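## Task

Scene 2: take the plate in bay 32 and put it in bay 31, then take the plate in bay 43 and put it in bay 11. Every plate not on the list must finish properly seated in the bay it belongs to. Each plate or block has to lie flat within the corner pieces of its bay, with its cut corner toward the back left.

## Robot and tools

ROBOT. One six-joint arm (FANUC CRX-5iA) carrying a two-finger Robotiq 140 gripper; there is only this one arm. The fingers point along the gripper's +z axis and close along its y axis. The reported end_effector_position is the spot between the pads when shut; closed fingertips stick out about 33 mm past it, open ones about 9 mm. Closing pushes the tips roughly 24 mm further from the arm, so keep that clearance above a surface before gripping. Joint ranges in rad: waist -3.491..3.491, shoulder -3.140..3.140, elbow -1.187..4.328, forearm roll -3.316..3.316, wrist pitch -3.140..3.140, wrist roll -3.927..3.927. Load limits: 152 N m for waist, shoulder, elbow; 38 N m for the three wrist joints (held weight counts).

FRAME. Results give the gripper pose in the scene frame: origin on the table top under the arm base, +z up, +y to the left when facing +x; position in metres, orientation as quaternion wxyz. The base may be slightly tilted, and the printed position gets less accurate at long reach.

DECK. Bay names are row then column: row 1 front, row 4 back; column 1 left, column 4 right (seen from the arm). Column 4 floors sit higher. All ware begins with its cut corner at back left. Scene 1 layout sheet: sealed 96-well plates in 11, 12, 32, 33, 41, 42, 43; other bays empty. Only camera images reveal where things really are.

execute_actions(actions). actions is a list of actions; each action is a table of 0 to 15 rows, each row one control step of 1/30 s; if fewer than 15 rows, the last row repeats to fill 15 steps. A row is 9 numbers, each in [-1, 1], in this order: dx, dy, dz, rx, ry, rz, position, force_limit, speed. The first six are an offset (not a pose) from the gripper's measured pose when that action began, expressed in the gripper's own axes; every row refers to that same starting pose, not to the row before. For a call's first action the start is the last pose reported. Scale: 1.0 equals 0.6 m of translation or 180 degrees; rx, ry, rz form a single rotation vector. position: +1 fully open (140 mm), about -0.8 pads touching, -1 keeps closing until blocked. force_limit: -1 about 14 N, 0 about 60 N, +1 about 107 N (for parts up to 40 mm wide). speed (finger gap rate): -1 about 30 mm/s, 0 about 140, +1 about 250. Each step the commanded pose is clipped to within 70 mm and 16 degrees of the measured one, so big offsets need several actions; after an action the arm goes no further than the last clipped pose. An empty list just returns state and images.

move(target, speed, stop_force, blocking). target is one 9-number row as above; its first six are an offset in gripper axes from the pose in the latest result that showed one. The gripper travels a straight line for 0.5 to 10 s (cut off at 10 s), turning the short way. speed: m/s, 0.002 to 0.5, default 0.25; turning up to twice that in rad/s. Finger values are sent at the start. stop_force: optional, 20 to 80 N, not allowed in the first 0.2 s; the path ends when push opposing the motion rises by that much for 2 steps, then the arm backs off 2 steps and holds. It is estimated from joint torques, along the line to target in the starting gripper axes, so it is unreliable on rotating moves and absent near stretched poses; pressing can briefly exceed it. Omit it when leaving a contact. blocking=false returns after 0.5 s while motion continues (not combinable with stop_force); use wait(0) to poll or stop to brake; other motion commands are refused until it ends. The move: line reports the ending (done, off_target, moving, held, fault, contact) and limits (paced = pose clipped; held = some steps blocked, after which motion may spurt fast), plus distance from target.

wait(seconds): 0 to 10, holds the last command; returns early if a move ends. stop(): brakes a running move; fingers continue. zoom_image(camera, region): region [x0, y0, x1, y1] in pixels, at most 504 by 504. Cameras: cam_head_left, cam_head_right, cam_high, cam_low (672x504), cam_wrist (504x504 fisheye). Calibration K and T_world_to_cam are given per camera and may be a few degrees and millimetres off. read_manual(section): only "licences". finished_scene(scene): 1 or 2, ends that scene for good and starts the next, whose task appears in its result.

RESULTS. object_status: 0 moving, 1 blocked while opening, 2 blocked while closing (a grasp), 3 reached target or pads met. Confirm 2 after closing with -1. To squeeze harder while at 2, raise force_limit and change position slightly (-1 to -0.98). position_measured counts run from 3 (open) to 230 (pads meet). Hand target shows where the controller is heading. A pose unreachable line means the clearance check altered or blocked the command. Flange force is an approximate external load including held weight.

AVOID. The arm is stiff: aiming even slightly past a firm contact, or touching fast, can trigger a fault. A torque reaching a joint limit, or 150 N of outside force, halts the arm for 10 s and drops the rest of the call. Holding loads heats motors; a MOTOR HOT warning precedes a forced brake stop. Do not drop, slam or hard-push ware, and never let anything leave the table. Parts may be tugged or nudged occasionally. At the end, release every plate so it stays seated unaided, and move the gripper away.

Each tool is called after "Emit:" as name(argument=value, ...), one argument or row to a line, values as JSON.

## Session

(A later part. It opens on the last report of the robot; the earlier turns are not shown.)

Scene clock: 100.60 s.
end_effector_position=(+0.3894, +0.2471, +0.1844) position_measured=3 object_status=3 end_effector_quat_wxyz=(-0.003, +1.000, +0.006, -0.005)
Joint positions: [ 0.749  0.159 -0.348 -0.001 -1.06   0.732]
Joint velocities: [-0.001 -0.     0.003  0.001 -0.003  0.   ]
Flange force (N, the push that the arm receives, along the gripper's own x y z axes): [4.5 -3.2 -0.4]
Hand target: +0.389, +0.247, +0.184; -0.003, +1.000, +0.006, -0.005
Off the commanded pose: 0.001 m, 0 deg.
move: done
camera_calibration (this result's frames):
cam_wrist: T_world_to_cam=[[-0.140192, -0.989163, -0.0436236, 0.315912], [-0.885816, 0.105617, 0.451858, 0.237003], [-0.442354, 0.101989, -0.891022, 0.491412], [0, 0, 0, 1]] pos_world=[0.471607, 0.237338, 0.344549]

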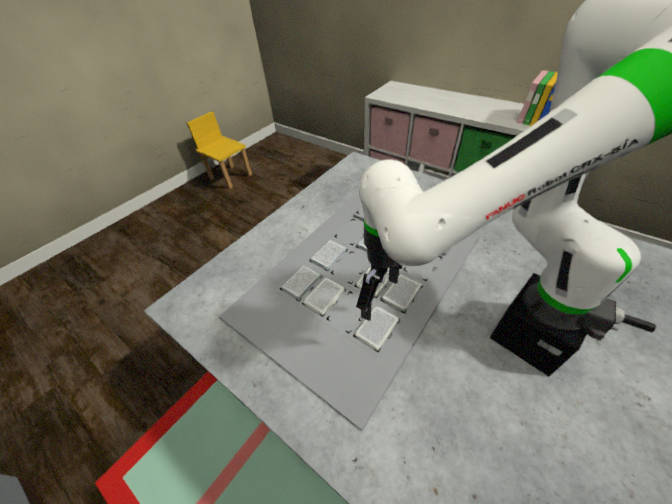

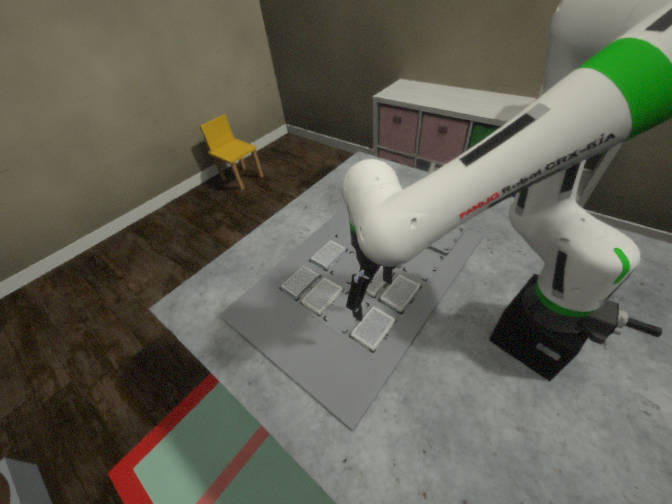

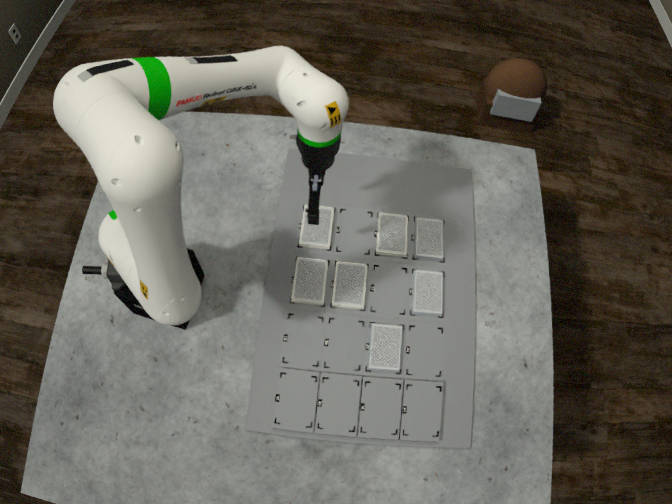

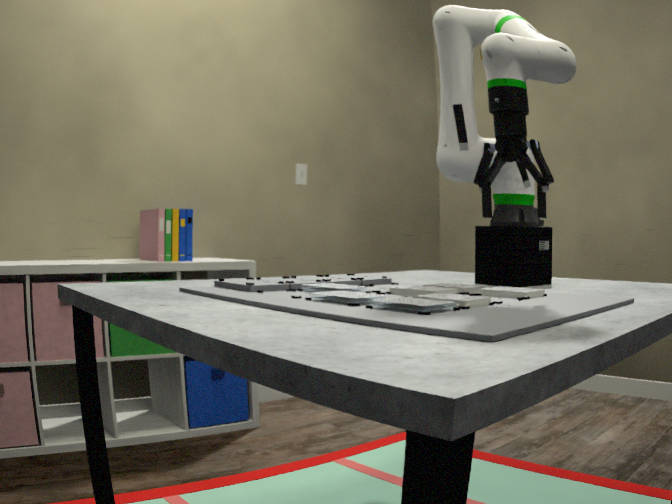

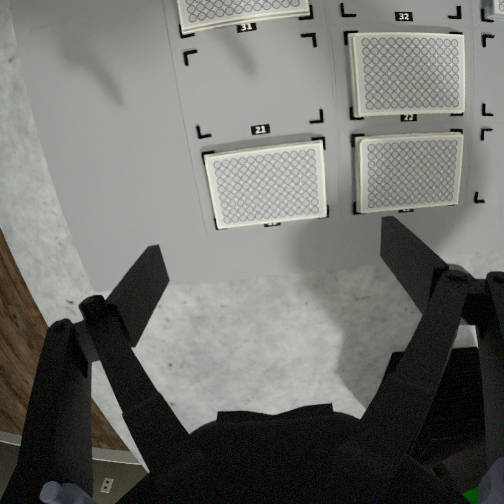

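Emit:
move(
  target=[0.2,0.42,0.05,0,0,0,1,-0.4,-0.8],
)

Emit:
zoom_image(
  camera="cam_wrist",
  region=[60,0,460,330],
)

Scene clock: 112.20 s.
end_effector_position=(+0.5120, -0.0044, +0.1525) position_measured=3 object_status=3 end_effector_quat_wxyz=(-0.002, +1.000, +0.006, -0.004)
Joint positions: [ 0.146  0.314 -0.233 -0.001 -1.019  1.336]
Joint velocities: [-0.003  0.004  0.004 -0.001 -0.001  0.005]
Flange force (N, the push that the arm receives, along the gripper's own x y z axes): [2.1 2.3 0.8]
Hand target: +0.512, -0.004, +0.152; -0.002, +1.000, +0.006, -0.004
Off the commanded pose: 0.001 m, 0 deg.
move: done
camera_calibration (this result's frames):
cam_wrist: T_world_to_cam=[[-0.140138, -0.989231, -0.0422367, 0.0827036], [-0.886586, 0.106377, 0.450167, 0.387174], [-0.440826, 0.100532, -0.891945, 0.542194], [0, 0, 0, 1]] pos_world=[0.593865, -0.0138812, 0.312807]

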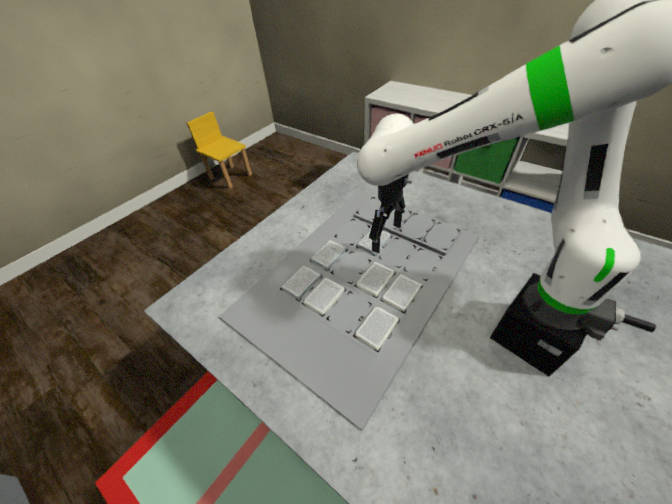

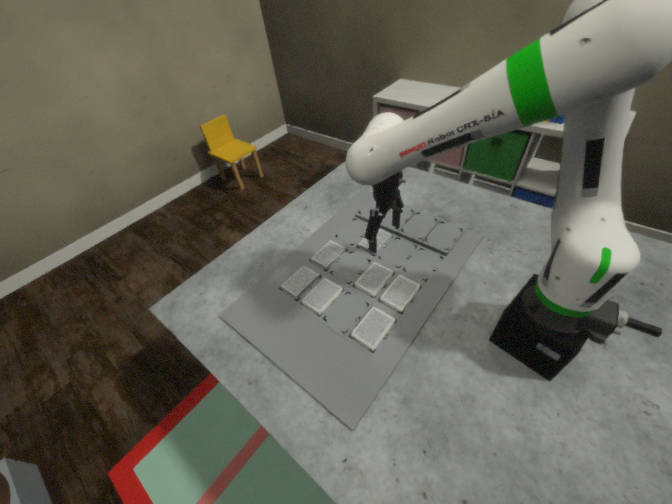

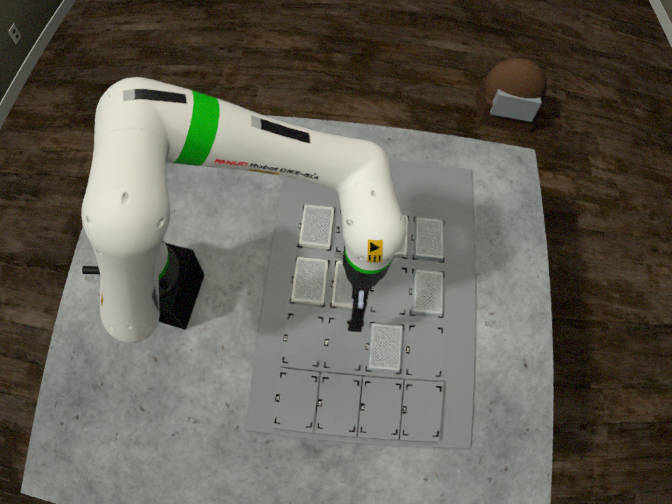

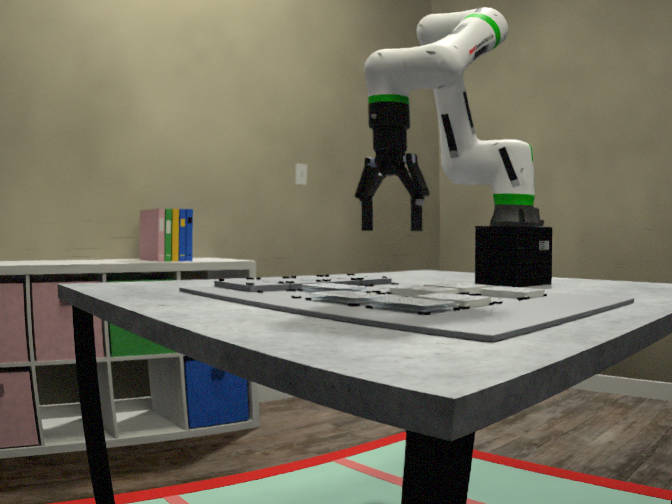

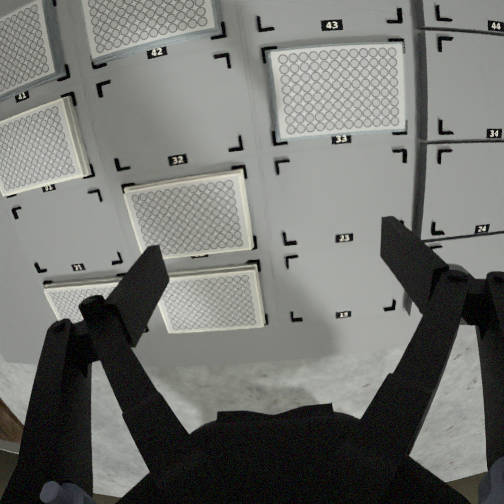

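Region (60, 0, 460, 330) of cam_wrist's 504x504 image, scaled by 1.260, with more detail than that image has; it fills the top 416 rows of this view, and the rest is white.

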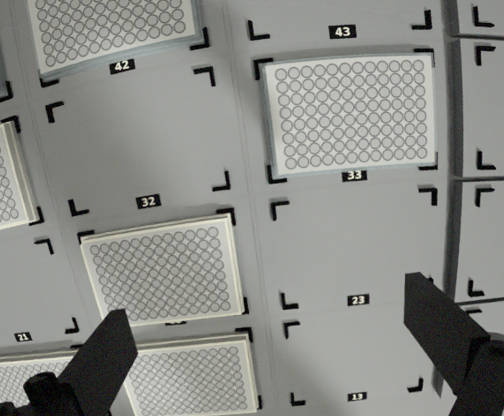

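Emit:
zoom_image(
  camera="cam_wrist",
  region=[190,130,310,290],
)

Region (190, 130, 310, 290) of cam_wrist's 504x504 image, scaled by 3.150, with more detail than that image has; it fills the left 378 columns of this view, and the rest is white.

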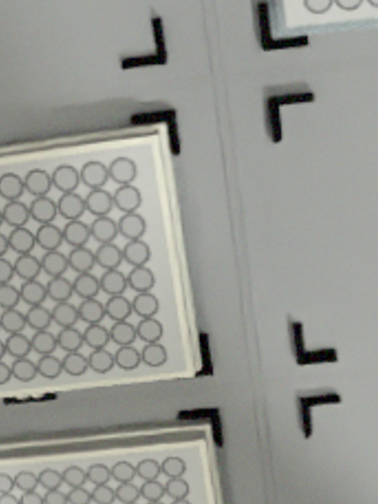

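Emit:
finished_scene(
  scene=2,
)

The scene is finished: the task was done.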